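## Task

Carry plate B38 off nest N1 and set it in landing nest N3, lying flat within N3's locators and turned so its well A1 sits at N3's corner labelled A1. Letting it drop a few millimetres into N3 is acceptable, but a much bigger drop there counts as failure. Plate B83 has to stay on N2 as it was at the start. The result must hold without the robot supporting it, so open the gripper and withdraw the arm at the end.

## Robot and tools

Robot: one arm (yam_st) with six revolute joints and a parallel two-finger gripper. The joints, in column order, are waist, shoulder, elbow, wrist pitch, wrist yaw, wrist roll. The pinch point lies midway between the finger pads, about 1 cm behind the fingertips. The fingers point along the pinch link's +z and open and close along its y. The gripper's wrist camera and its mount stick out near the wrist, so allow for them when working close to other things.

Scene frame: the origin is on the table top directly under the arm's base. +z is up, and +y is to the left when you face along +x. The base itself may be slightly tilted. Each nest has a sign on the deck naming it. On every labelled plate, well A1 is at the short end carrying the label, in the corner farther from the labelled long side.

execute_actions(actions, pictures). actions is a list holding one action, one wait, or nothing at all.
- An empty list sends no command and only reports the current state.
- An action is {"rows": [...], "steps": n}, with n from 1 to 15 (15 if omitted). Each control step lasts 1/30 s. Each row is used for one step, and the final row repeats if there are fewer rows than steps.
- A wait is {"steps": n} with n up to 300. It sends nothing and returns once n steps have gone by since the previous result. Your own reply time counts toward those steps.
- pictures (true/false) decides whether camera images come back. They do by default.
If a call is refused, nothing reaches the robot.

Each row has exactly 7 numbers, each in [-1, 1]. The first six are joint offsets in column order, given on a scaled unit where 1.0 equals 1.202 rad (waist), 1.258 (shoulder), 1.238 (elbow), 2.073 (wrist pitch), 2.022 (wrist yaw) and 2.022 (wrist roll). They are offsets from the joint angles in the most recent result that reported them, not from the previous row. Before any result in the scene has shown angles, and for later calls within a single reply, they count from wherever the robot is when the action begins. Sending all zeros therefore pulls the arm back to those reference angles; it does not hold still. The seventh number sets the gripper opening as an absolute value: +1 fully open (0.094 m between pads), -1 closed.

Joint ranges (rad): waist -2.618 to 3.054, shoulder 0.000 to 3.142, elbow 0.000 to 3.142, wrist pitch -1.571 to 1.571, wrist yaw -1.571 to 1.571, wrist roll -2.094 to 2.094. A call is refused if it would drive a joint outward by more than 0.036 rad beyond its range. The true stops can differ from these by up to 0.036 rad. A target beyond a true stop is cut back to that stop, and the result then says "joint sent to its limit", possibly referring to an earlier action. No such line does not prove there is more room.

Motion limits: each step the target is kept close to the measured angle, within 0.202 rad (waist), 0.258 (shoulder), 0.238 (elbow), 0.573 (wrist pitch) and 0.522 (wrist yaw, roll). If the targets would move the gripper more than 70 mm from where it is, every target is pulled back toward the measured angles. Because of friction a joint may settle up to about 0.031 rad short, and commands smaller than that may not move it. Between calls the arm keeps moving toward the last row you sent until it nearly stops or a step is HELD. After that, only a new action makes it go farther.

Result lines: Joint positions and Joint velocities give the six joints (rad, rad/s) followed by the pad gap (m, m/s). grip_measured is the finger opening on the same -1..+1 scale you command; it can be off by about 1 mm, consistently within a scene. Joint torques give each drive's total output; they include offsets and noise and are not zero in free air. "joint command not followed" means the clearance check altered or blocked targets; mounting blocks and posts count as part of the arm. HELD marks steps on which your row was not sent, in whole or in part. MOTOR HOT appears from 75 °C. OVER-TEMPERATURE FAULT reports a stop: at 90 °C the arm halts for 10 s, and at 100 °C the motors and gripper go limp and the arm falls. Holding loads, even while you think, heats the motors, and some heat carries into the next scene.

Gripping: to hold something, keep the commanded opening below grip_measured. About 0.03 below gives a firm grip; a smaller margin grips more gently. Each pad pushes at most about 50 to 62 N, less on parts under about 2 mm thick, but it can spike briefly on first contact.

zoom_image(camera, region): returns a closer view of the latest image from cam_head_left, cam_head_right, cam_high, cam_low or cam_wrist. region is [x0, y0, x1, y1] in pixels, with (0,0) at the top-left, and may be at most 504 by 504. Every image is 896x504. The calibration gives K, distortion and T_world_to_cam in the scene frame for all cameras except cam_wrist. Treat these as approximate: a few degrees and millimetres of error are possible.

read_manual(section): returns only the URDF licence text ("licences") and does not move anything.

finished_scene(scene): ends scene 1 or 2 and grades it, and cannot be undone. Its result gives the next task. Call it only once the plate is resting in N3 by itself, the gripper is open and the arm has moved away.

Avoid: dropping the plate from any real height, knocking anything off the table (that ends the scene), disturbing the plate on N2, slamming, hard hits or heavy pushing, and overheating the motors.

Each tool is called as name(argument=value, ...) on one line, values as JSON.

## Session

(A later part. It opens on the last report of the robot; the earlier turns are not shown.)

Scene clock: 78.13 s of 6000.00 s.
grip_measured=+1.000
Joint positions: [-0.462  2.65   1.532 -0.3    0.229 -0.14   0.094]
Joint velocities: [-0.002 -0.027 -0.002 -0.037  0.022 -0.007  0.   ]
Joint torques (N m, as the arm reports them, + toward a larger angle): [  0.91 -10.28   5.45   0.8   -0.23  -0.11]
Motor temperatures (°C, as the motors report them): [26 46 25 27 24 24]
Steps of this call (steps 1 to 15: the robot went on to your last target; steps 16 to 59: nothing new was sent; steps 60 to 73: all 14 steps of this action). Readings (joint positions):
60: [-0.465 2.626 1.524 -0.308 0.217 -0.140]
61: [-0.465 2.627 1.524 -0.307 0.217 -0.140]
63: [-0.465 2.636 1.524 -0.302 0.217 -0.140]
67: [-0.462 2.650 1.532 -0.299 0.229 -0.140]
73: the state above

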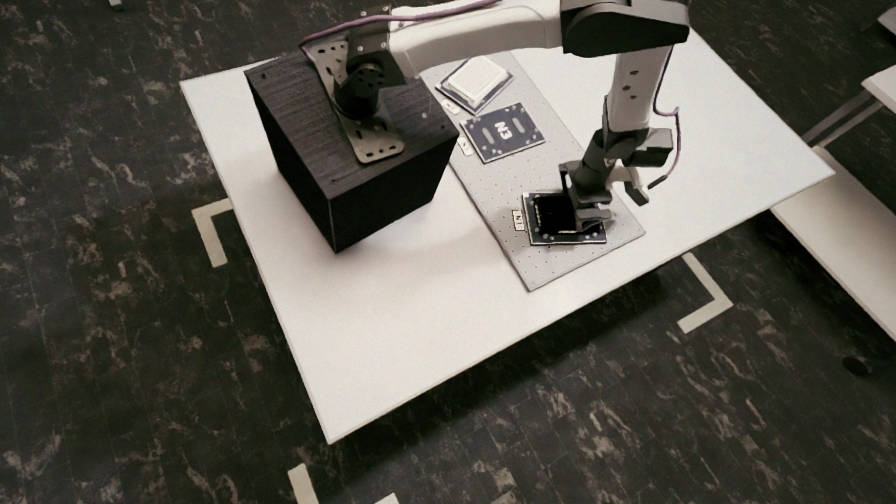

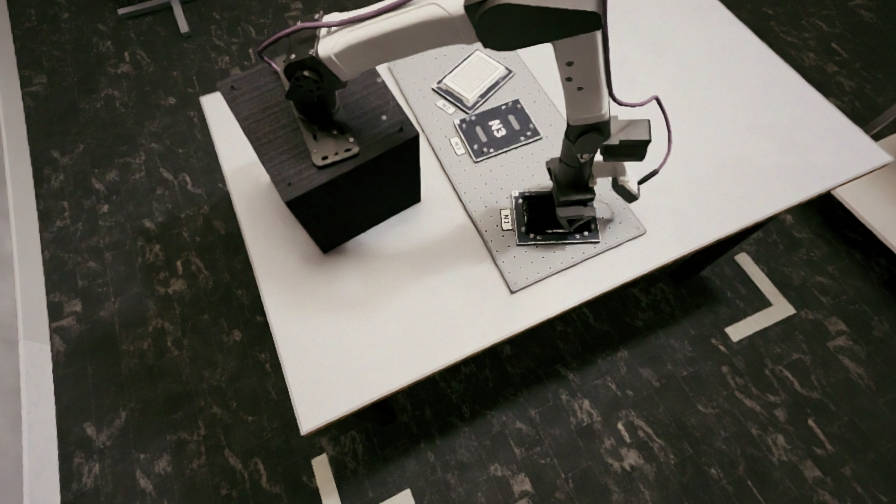

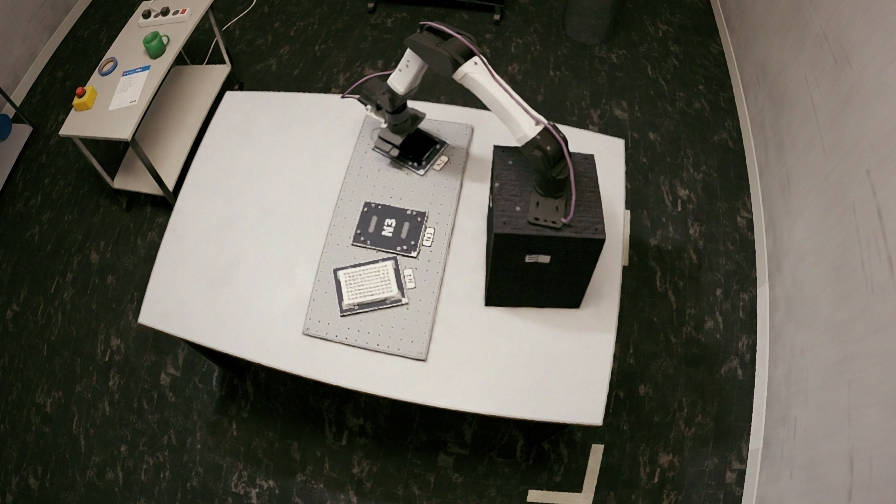

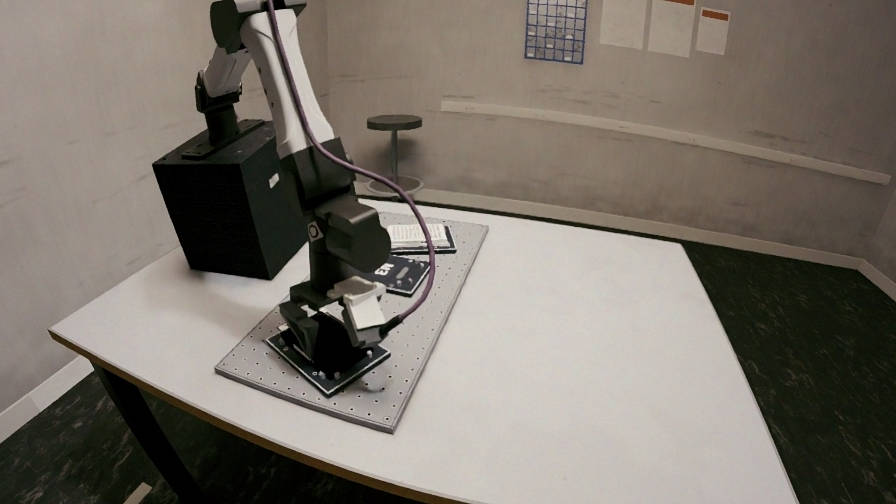

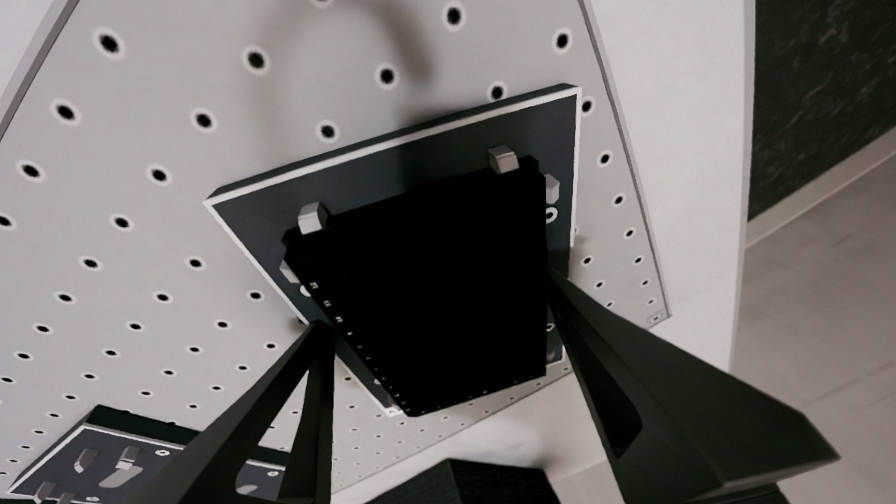

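execute_actions(actions=[{"rows":[[0,-0.03,0,0,0,0,1],[0,-0.03,0,0,0,0,1],[0,-0.03,0,0,0,0,1],[-0.006,-0.03,0,0,-0.008,0,1],[-0.012,-0.03,0,0,-0.016,0,1],[-0.018,-0.03,0,0,-0.024,0,1],[-0.021,-0.03,0,0,-0.026,0,1],[-0.021,-0.03,0,0,-0.026,0,1],[-0.021,-0.01,0,0,-0.026,0,1],[-0.021,0.01,0,0,-0.026,0,1],[-0.021,0.025,0.004,0.004,-0.026,0,1],[-0.021,0.04,0.008,0.008,-0.026,0,1]],"steps":15}])

zoom_image(camera="cam_low", region=[240, 250, 420, 400])

zoom_image(camera="cam_high", region=[350, 80, 480, 190])

Scene clock: 81.37 s of 6000.00 s.
grip_measured=+1.000
Joint positions: [-0.485  2.652  1.535 -0.288  0.19  -0.138  0.094]
Joint velocities: [ 0.002 -0.022 -0.002 -0.081 -0.066 -0.037  0.   ]
Joint torques (N m, as the arm reports them, + toward a larger angle): [  1.05 -10.13   4.76   0.76  -0.12  -0.15]
Motor temperatures (°C, as the motors report them): [26 45 25 27 24 24]
Steps of this call (steps 1 to 15: the robot went on to your last target; steps 16 to 82: nothing new was sent; steps 83 to 97: all 15 steps of this action). Readings (joint positions):
83: [-0.462 2.647 1.532 -0.302 0.229 -0.140]
84: [-0.462 2.644 1.532 -0.304 0.229 -0.140]
86: [-0.462 2.638 1.532 -0.303 0.228 -0.140]
90: [-0.472 2.634 1.532 -0.303 0.204 -0.140]
97: the state above

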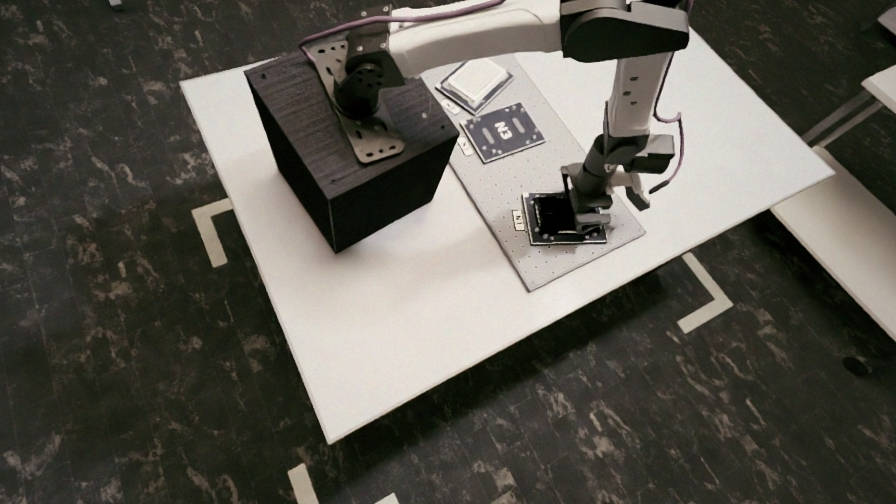

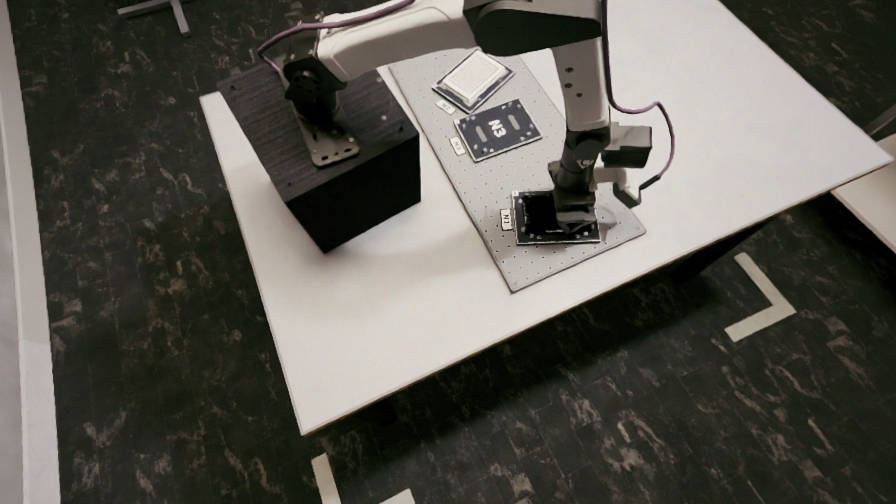

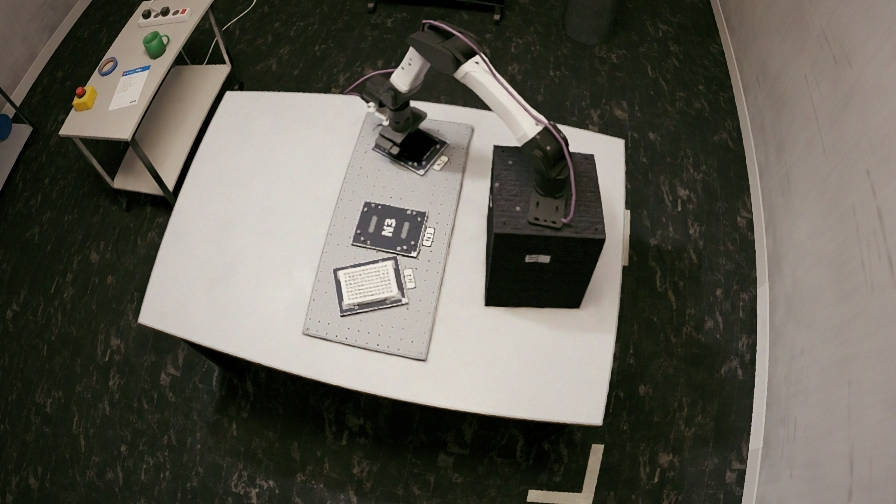

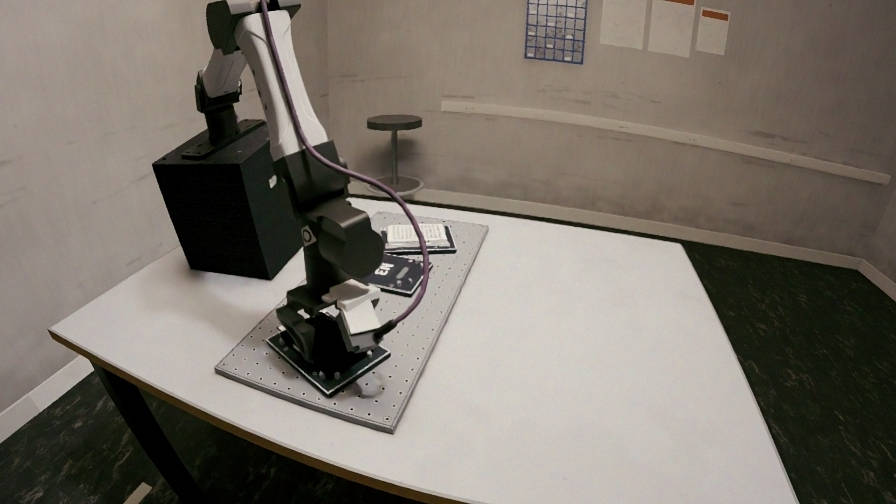

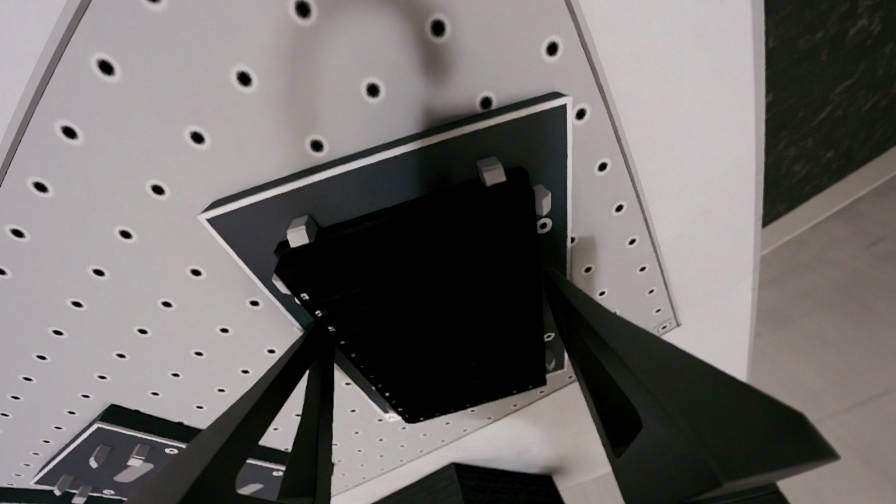

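Region (240, 250, 420, 400) of cam_low's 896x504 image, scaled by 2.800, with more detail than that image has.

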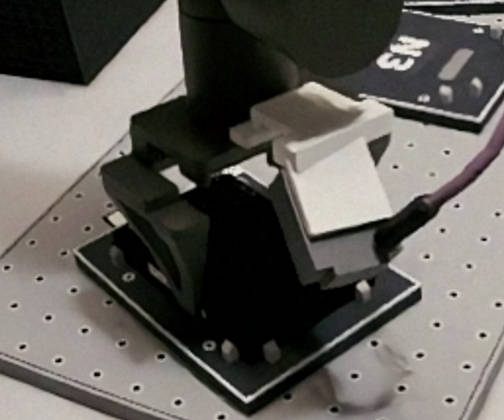

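Region (350, 80, 480, 190) of cam_high's 896x504 image, scaled by 3.877, with more detail than that image has; it fills the top 426 rows of this view, and the rest is white.

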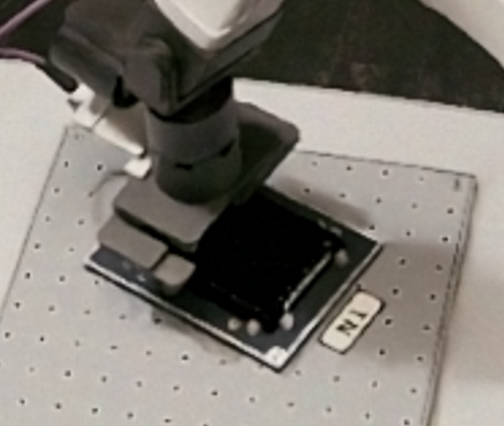

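execute_actions(actions=[{"rows":[[0,-0.015,0,0,0,0,0.92],[0,-0.015,0,0,0,0,0.86],[0,-0.015,0,0,0,0,0.8],[0,-0.015,0,0,0,0,0.74],[0,-0.015,0,0,0,0,0.7],[0,-0.015,0,0,0,0,0.66]],"steps":14}])

zoom_image(camera="cam_low", region=[240, 250, 420, 400])

Scene clock: 83.80 s of 6000.00 s.
grip_measured=+0.733
Joint positions: [-0.487  2.652  1.535 -0.286  0.196 -0.138  0.081]
Joint velocities: [ 0.012  0.002  0.007  0.022 -0.037  0.051  0.001]
Joint torques (N m, as the arm reports them, + toward a larger angle): [  1.23 -15.07   4.35   0.61  -0.12  -0.09]
Motor temperatures (°C, as the motors report them): [26 45 25 27 24 24]
Steps of this call (steps 1 to 15: the robot went on to your last target; steps 16 to 59: nothing new was sent; steps 60 to 73: all 14 steps of this action). Readings (joint positions):
60: [-0.485 2.652 1.535 -0.286 0.188 -0.138]
61: [-0.485 2.652 1.535 -0.286 0.190 -0.138]
63: [-0.487 2.652 1.535 -0.286 0.195 -0.138]
67: [-0.487 2.652 1.535 -0.286 0.196 -0.138]
73: the state above

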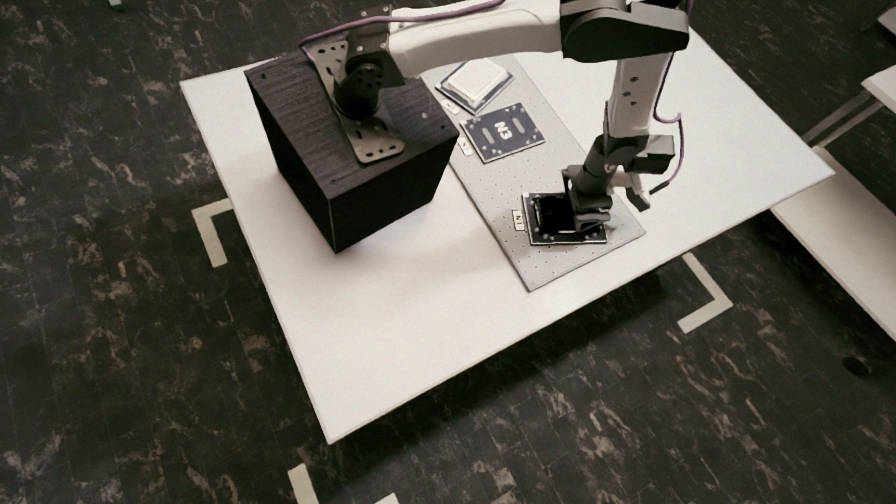

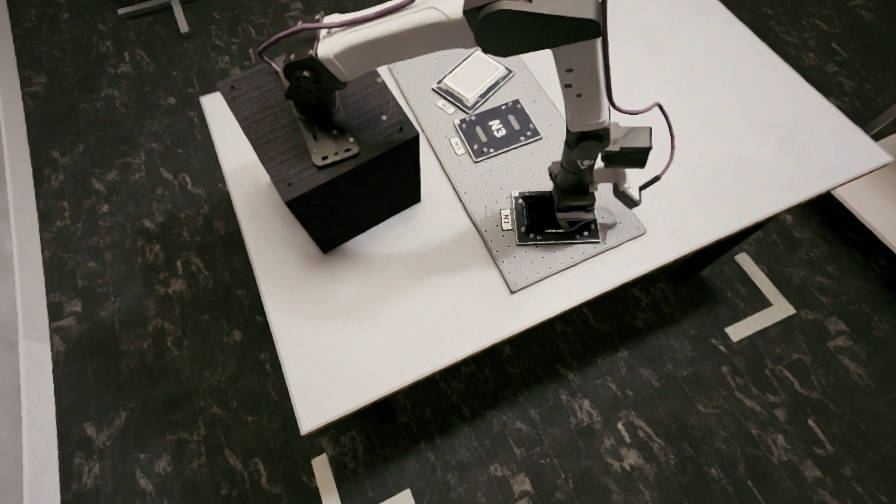

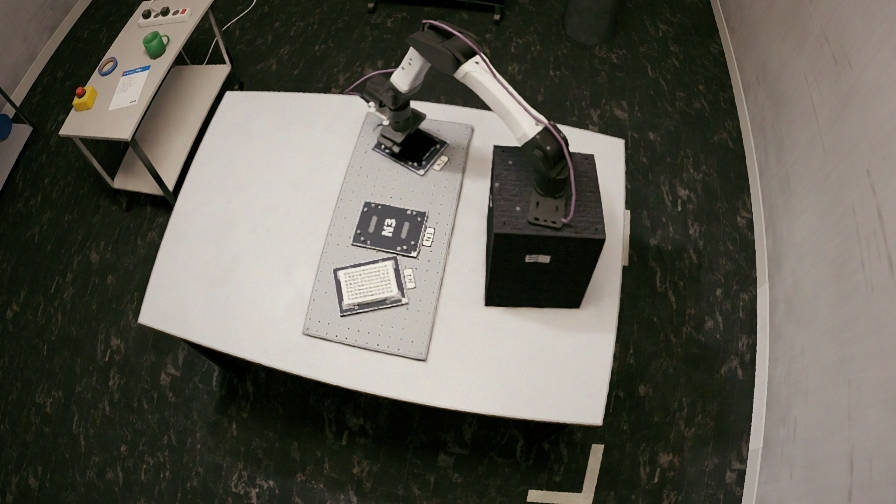

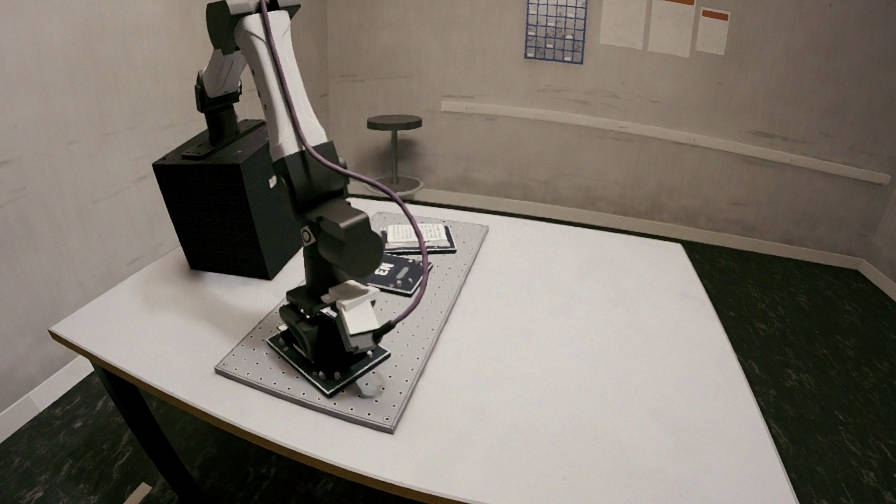

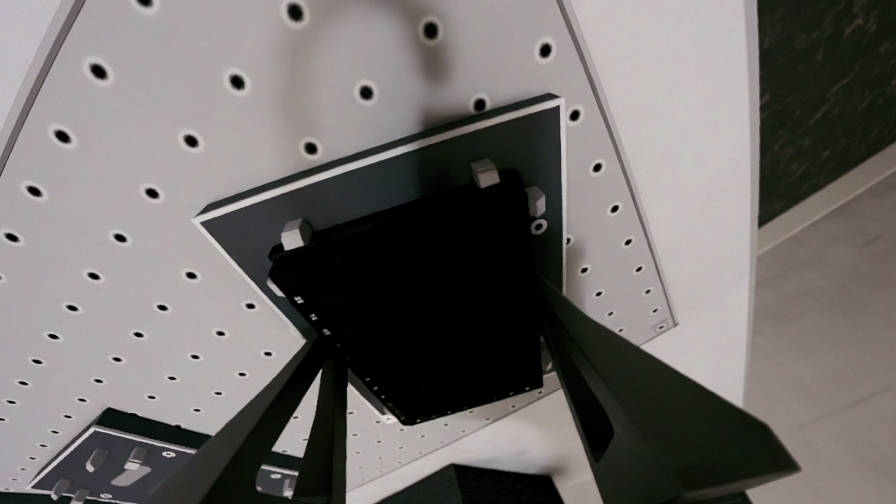

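Region (240, 250, 420, 400) of cam_low's 896x504 image, scaled by 2.800, with more detail than that image has.

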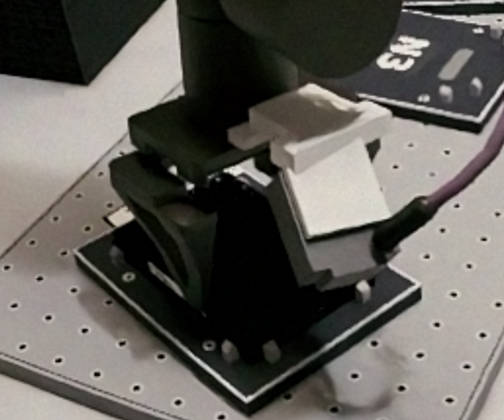

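execute_actions(actions=[{"rows":[[0,-0.02,-0.005,-0.008,0,0,0.69],[0.003,-0.035,-0.01,-0.014,0,0,0.69],[0.006,-0.05,-0.015,-0.02,0,0,0.69],[0.009,-0.065,-0.02,-0.026,0,0,0.69],[0.011,-0.08,-0.025,-0.032,0,0,0.69]],"steps":15}])

zoom_image(camera="cam_low", region=[240, 230, 440, 400])

Scene clock: 89.57 s of 6000.00 s.
grip_measured=+0.733
Joint positions: [-0.48   2.563  1.518 -0.339  0.196 -0.138  0.081]
Joint velocities: [ 0.002  0.007 -0.007 -0.022 -0.095 -0.051 -0.001]
Joint torques (N m, as the arm reports them, + toward a larger angle): [  1.57 -14.61   3.63   0.68  -0.03  -0.09]
Motor temperatures (°C, as the motors report them): [26 47 25 27 24 24]
Steps of this call (steps 1 to 15: the robot went on to your last target; steps 16 to 90: nothing new was sent; then 2.27 s passed at rest; steps 91 to 105: all 15 steps of this action). Readings (joint positions):
91: [-0.487 2.652 1.535 -0.286 0.196 -0.138]
92: [-0.487 2.649 1.535 -0.288 0.196 -0.138]
94: [-0.487 2.636 1.531 -0.300 0.196 -0.138]
98: [-0.482 2.582 1.518 -0.331 0.196 -0.138]
105: the state above

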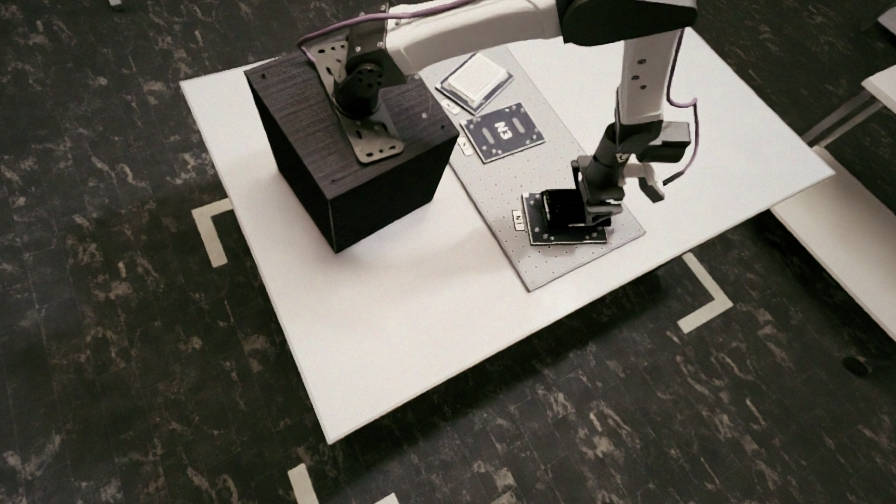

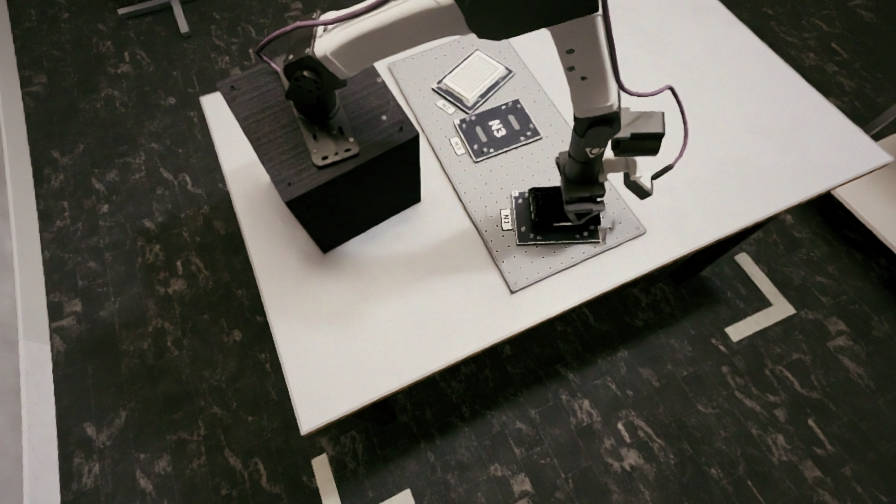

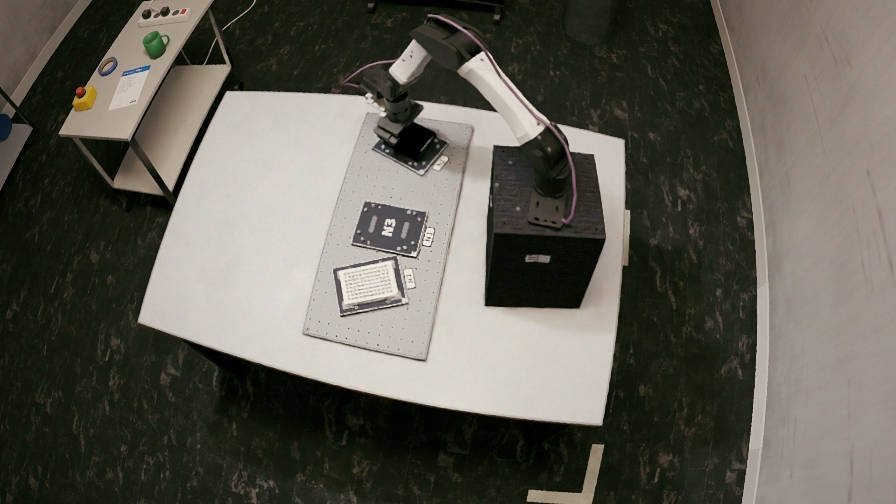

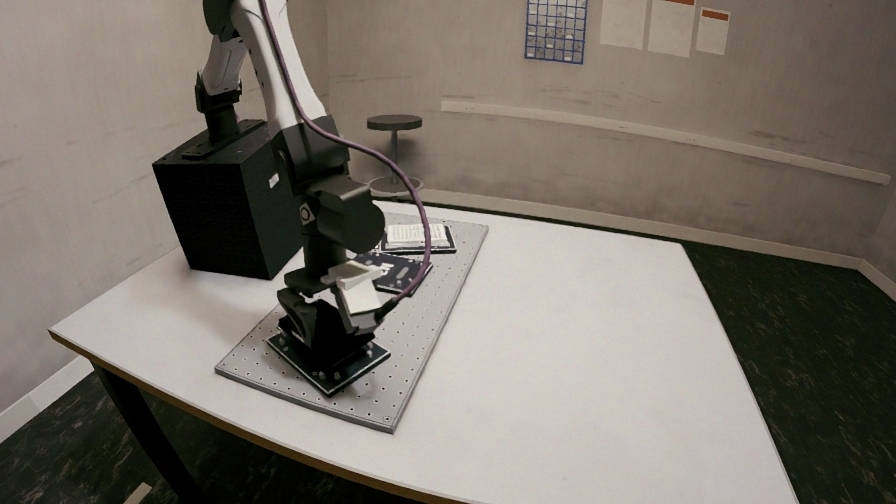

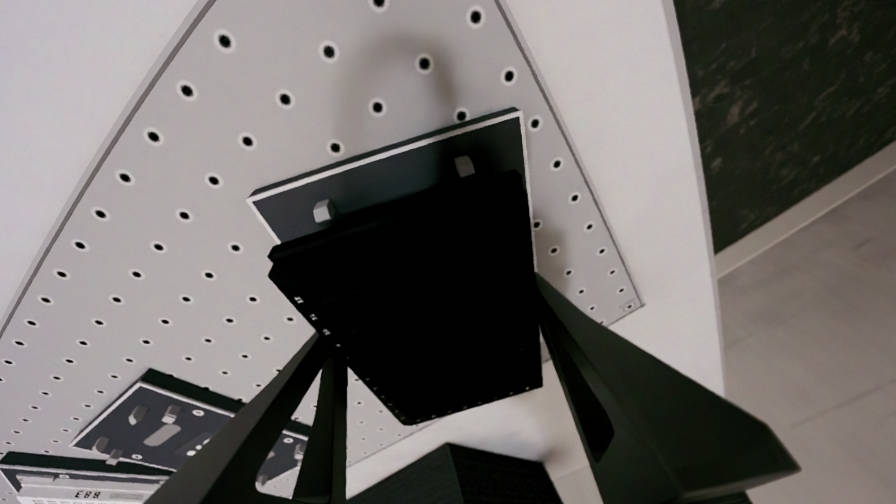

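Region (240, 230, 440, 400) of cam_low's 896x504 image, scaled by 2.520, with more detail than that image has; it fills the top 428 rows of this view, and the rest is white.

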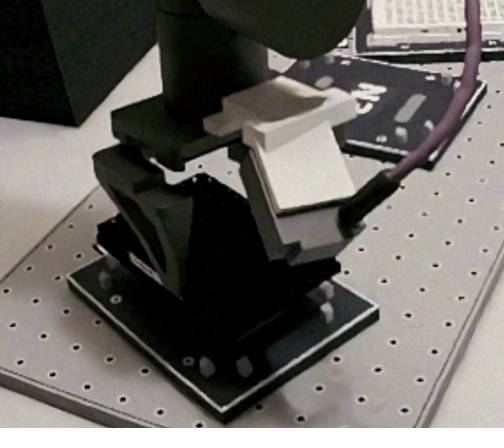

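execute_actions(actions=[{"rows":[[0.01,0,-0.003,0.001,0,0.002,0.69],[0.03,0,-0.01,0.003,0.001,0.007,0.69],[0.06,0,-0.02,0.006,0.003,0.015,0.69],[0.1,0,-0.035,0.011,0.005,0.025,0.69],[0.14,0,-0.05,0.016,0.007,0.035,0.69],[0.18,0,-0.066,0.02,0.009,0.045,0.69],[0.22,0,-0.082,0.025,0.011,0.055,0.69],[0.26,0,-0.098,0.029,0.013,0.065,0.69],[0.3,0.005,-0.113,0.034,0.016,0.075,0.69],[0.34,0.01,-0.128,0.038,0.018,0.085,0.69],[0.38,0.013,-0.143,0.043,0.02,0.095,0.69],[0.42,0.016,-0.158,0.047,0.022,0.105,0.69],[0.46,0.02,-0.173,0.052,0.024,0.115,0.69],[0.495,0.023,-0.187,0.056,0.026,0.124,0.69],[0.518,0.025,-0.195,0.058,0.027,0.129,0.69]],"steps":15}], pictures=false)

execute_actions(actions=[{"steps":15}])

zoom_image(camera="cam_low", region=[300, 180, 500, 330])

zoom_image(camera="cam_head_left", region=[430, 60, 630, 200])

zoom_image(camera="cam_high", region=[310, 160, 470, 290])

Scene clock: 99.63 s of 6000.00 s.
grip_measured=+0.733
Joint positions: [ 0.101  2.564  1.325 -0.241  0.225  0.041  0.081]
Joint velocities: [ 1.316  0.037 -0.476  0.081  0.095  0.462 -0.001]
Joint torques (N m, as the arm reports them, + toward a larger angle): [ -1.52 -10.47   2.79   0.62   0.34   0.04]
Motor temperatures (°C, as the motors report them): [26 50 25 27 24 24]
Steps of this call (steps 1 to 15: the robot went on to your last target; steps 16 to 90: nothing new was sent; then 6.57 s passed at rest; steps 91 to 105: all 15 steps of this action). Readings (joint positions):
91: [-0.480 2.563 1.518 -0.346 0.196 -0.138]
92: [-0.477 2.563 1.518 -0.346 0.197 -0.137]
94: [-0.453 2.563 1.514 -0.338 0.203 -0.126]
98: [-0.293 2.563 1.461 -0.301 0.217 -0.078]
105: the state above

Scene clock: 100.13 s of 6000.00 s.
grip_measured=+0.733
Joint positions: [ 0.141  2.585  1.288 -0.23   0.242  0.11   0.081]
Joint velocities: [-0.017  0.002 -0.012  0.022 -0.007  0.051 -0.   ]
Joint torques (N m, as the arm reports them, + toward a larger angle): [  1.5  -11.55   2.92   0.67   0.1   -0.01]
Motor temperatures (°C, as the motors report them): [26 50 25 27 24 24]
Steps of this call (steps 1 to 15: the robot went on to your last target). Readings (joint positions):
1: [0.140 2.567 1.312 -0.239 0.225 0.054]
2: [0.167 2.571 1.303 -0.238 0.225 0.064]
4: [0.182 2.580 1.292 -0.238 0.225 0.079]
8: [0.151 2.585 1.288 -0.236 0.234 0.099]
15: the state above

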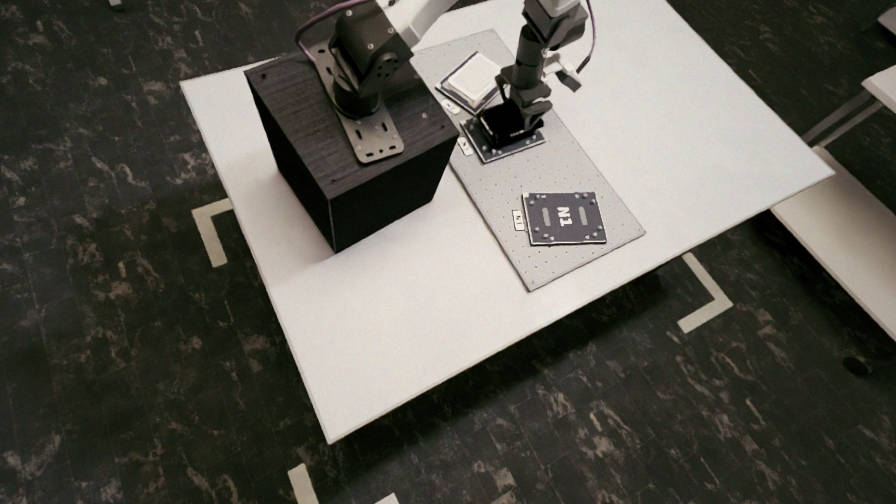

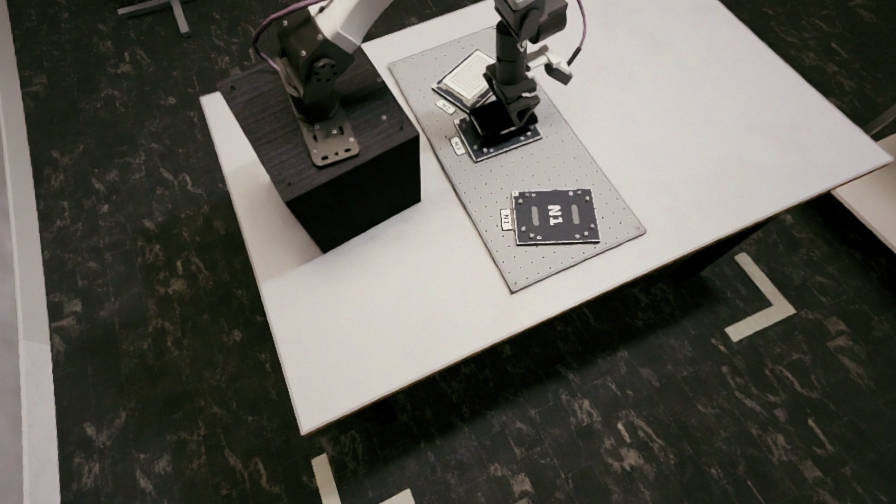

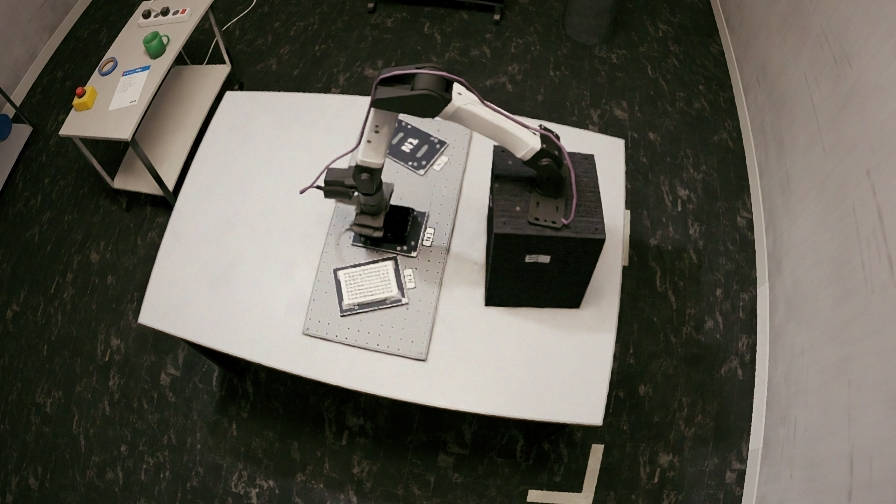

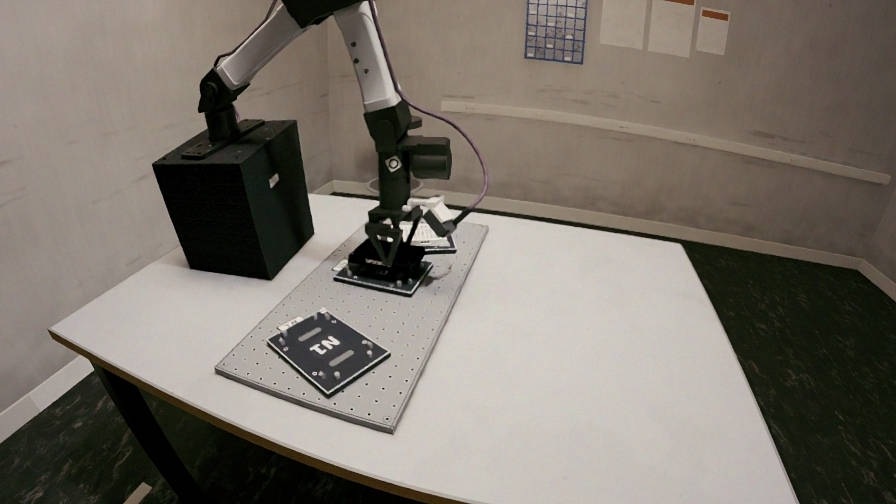

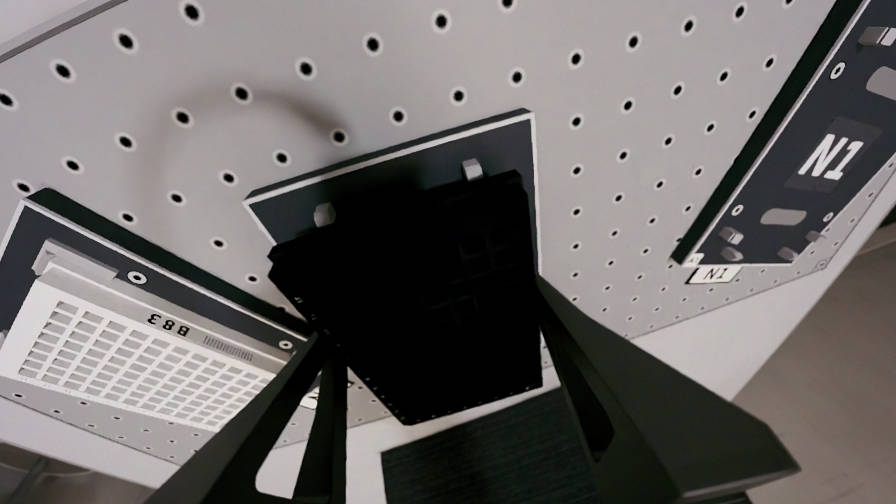

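Region (300, 180, 500, 330) of cam_low's 896x504 image, scaled by 2.520, with more detail than that image has; it fills the top 378 rows of this view, and the rest is white.

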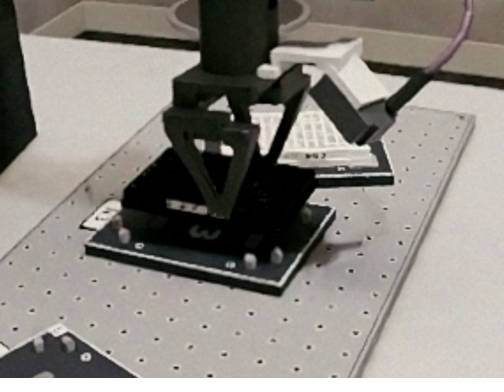

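Region (430, 60, 630, 200) of cam_head_left's 896x504 image, scaled by 2.520, with more detail than that image has; it fills the top 353 rows of this view, and the rest is white.

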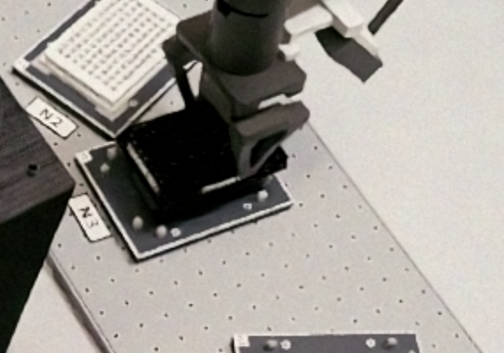

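Region (310, 160, 470, 290) of cam_high's 896x504 image, scaled by 3.150, with more detail than that image has; it fills the top 410 rows of this view, and the rest is white.

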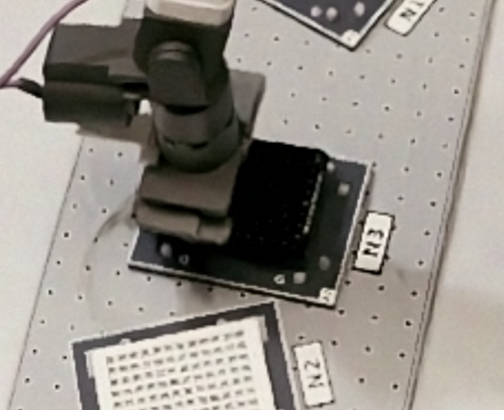

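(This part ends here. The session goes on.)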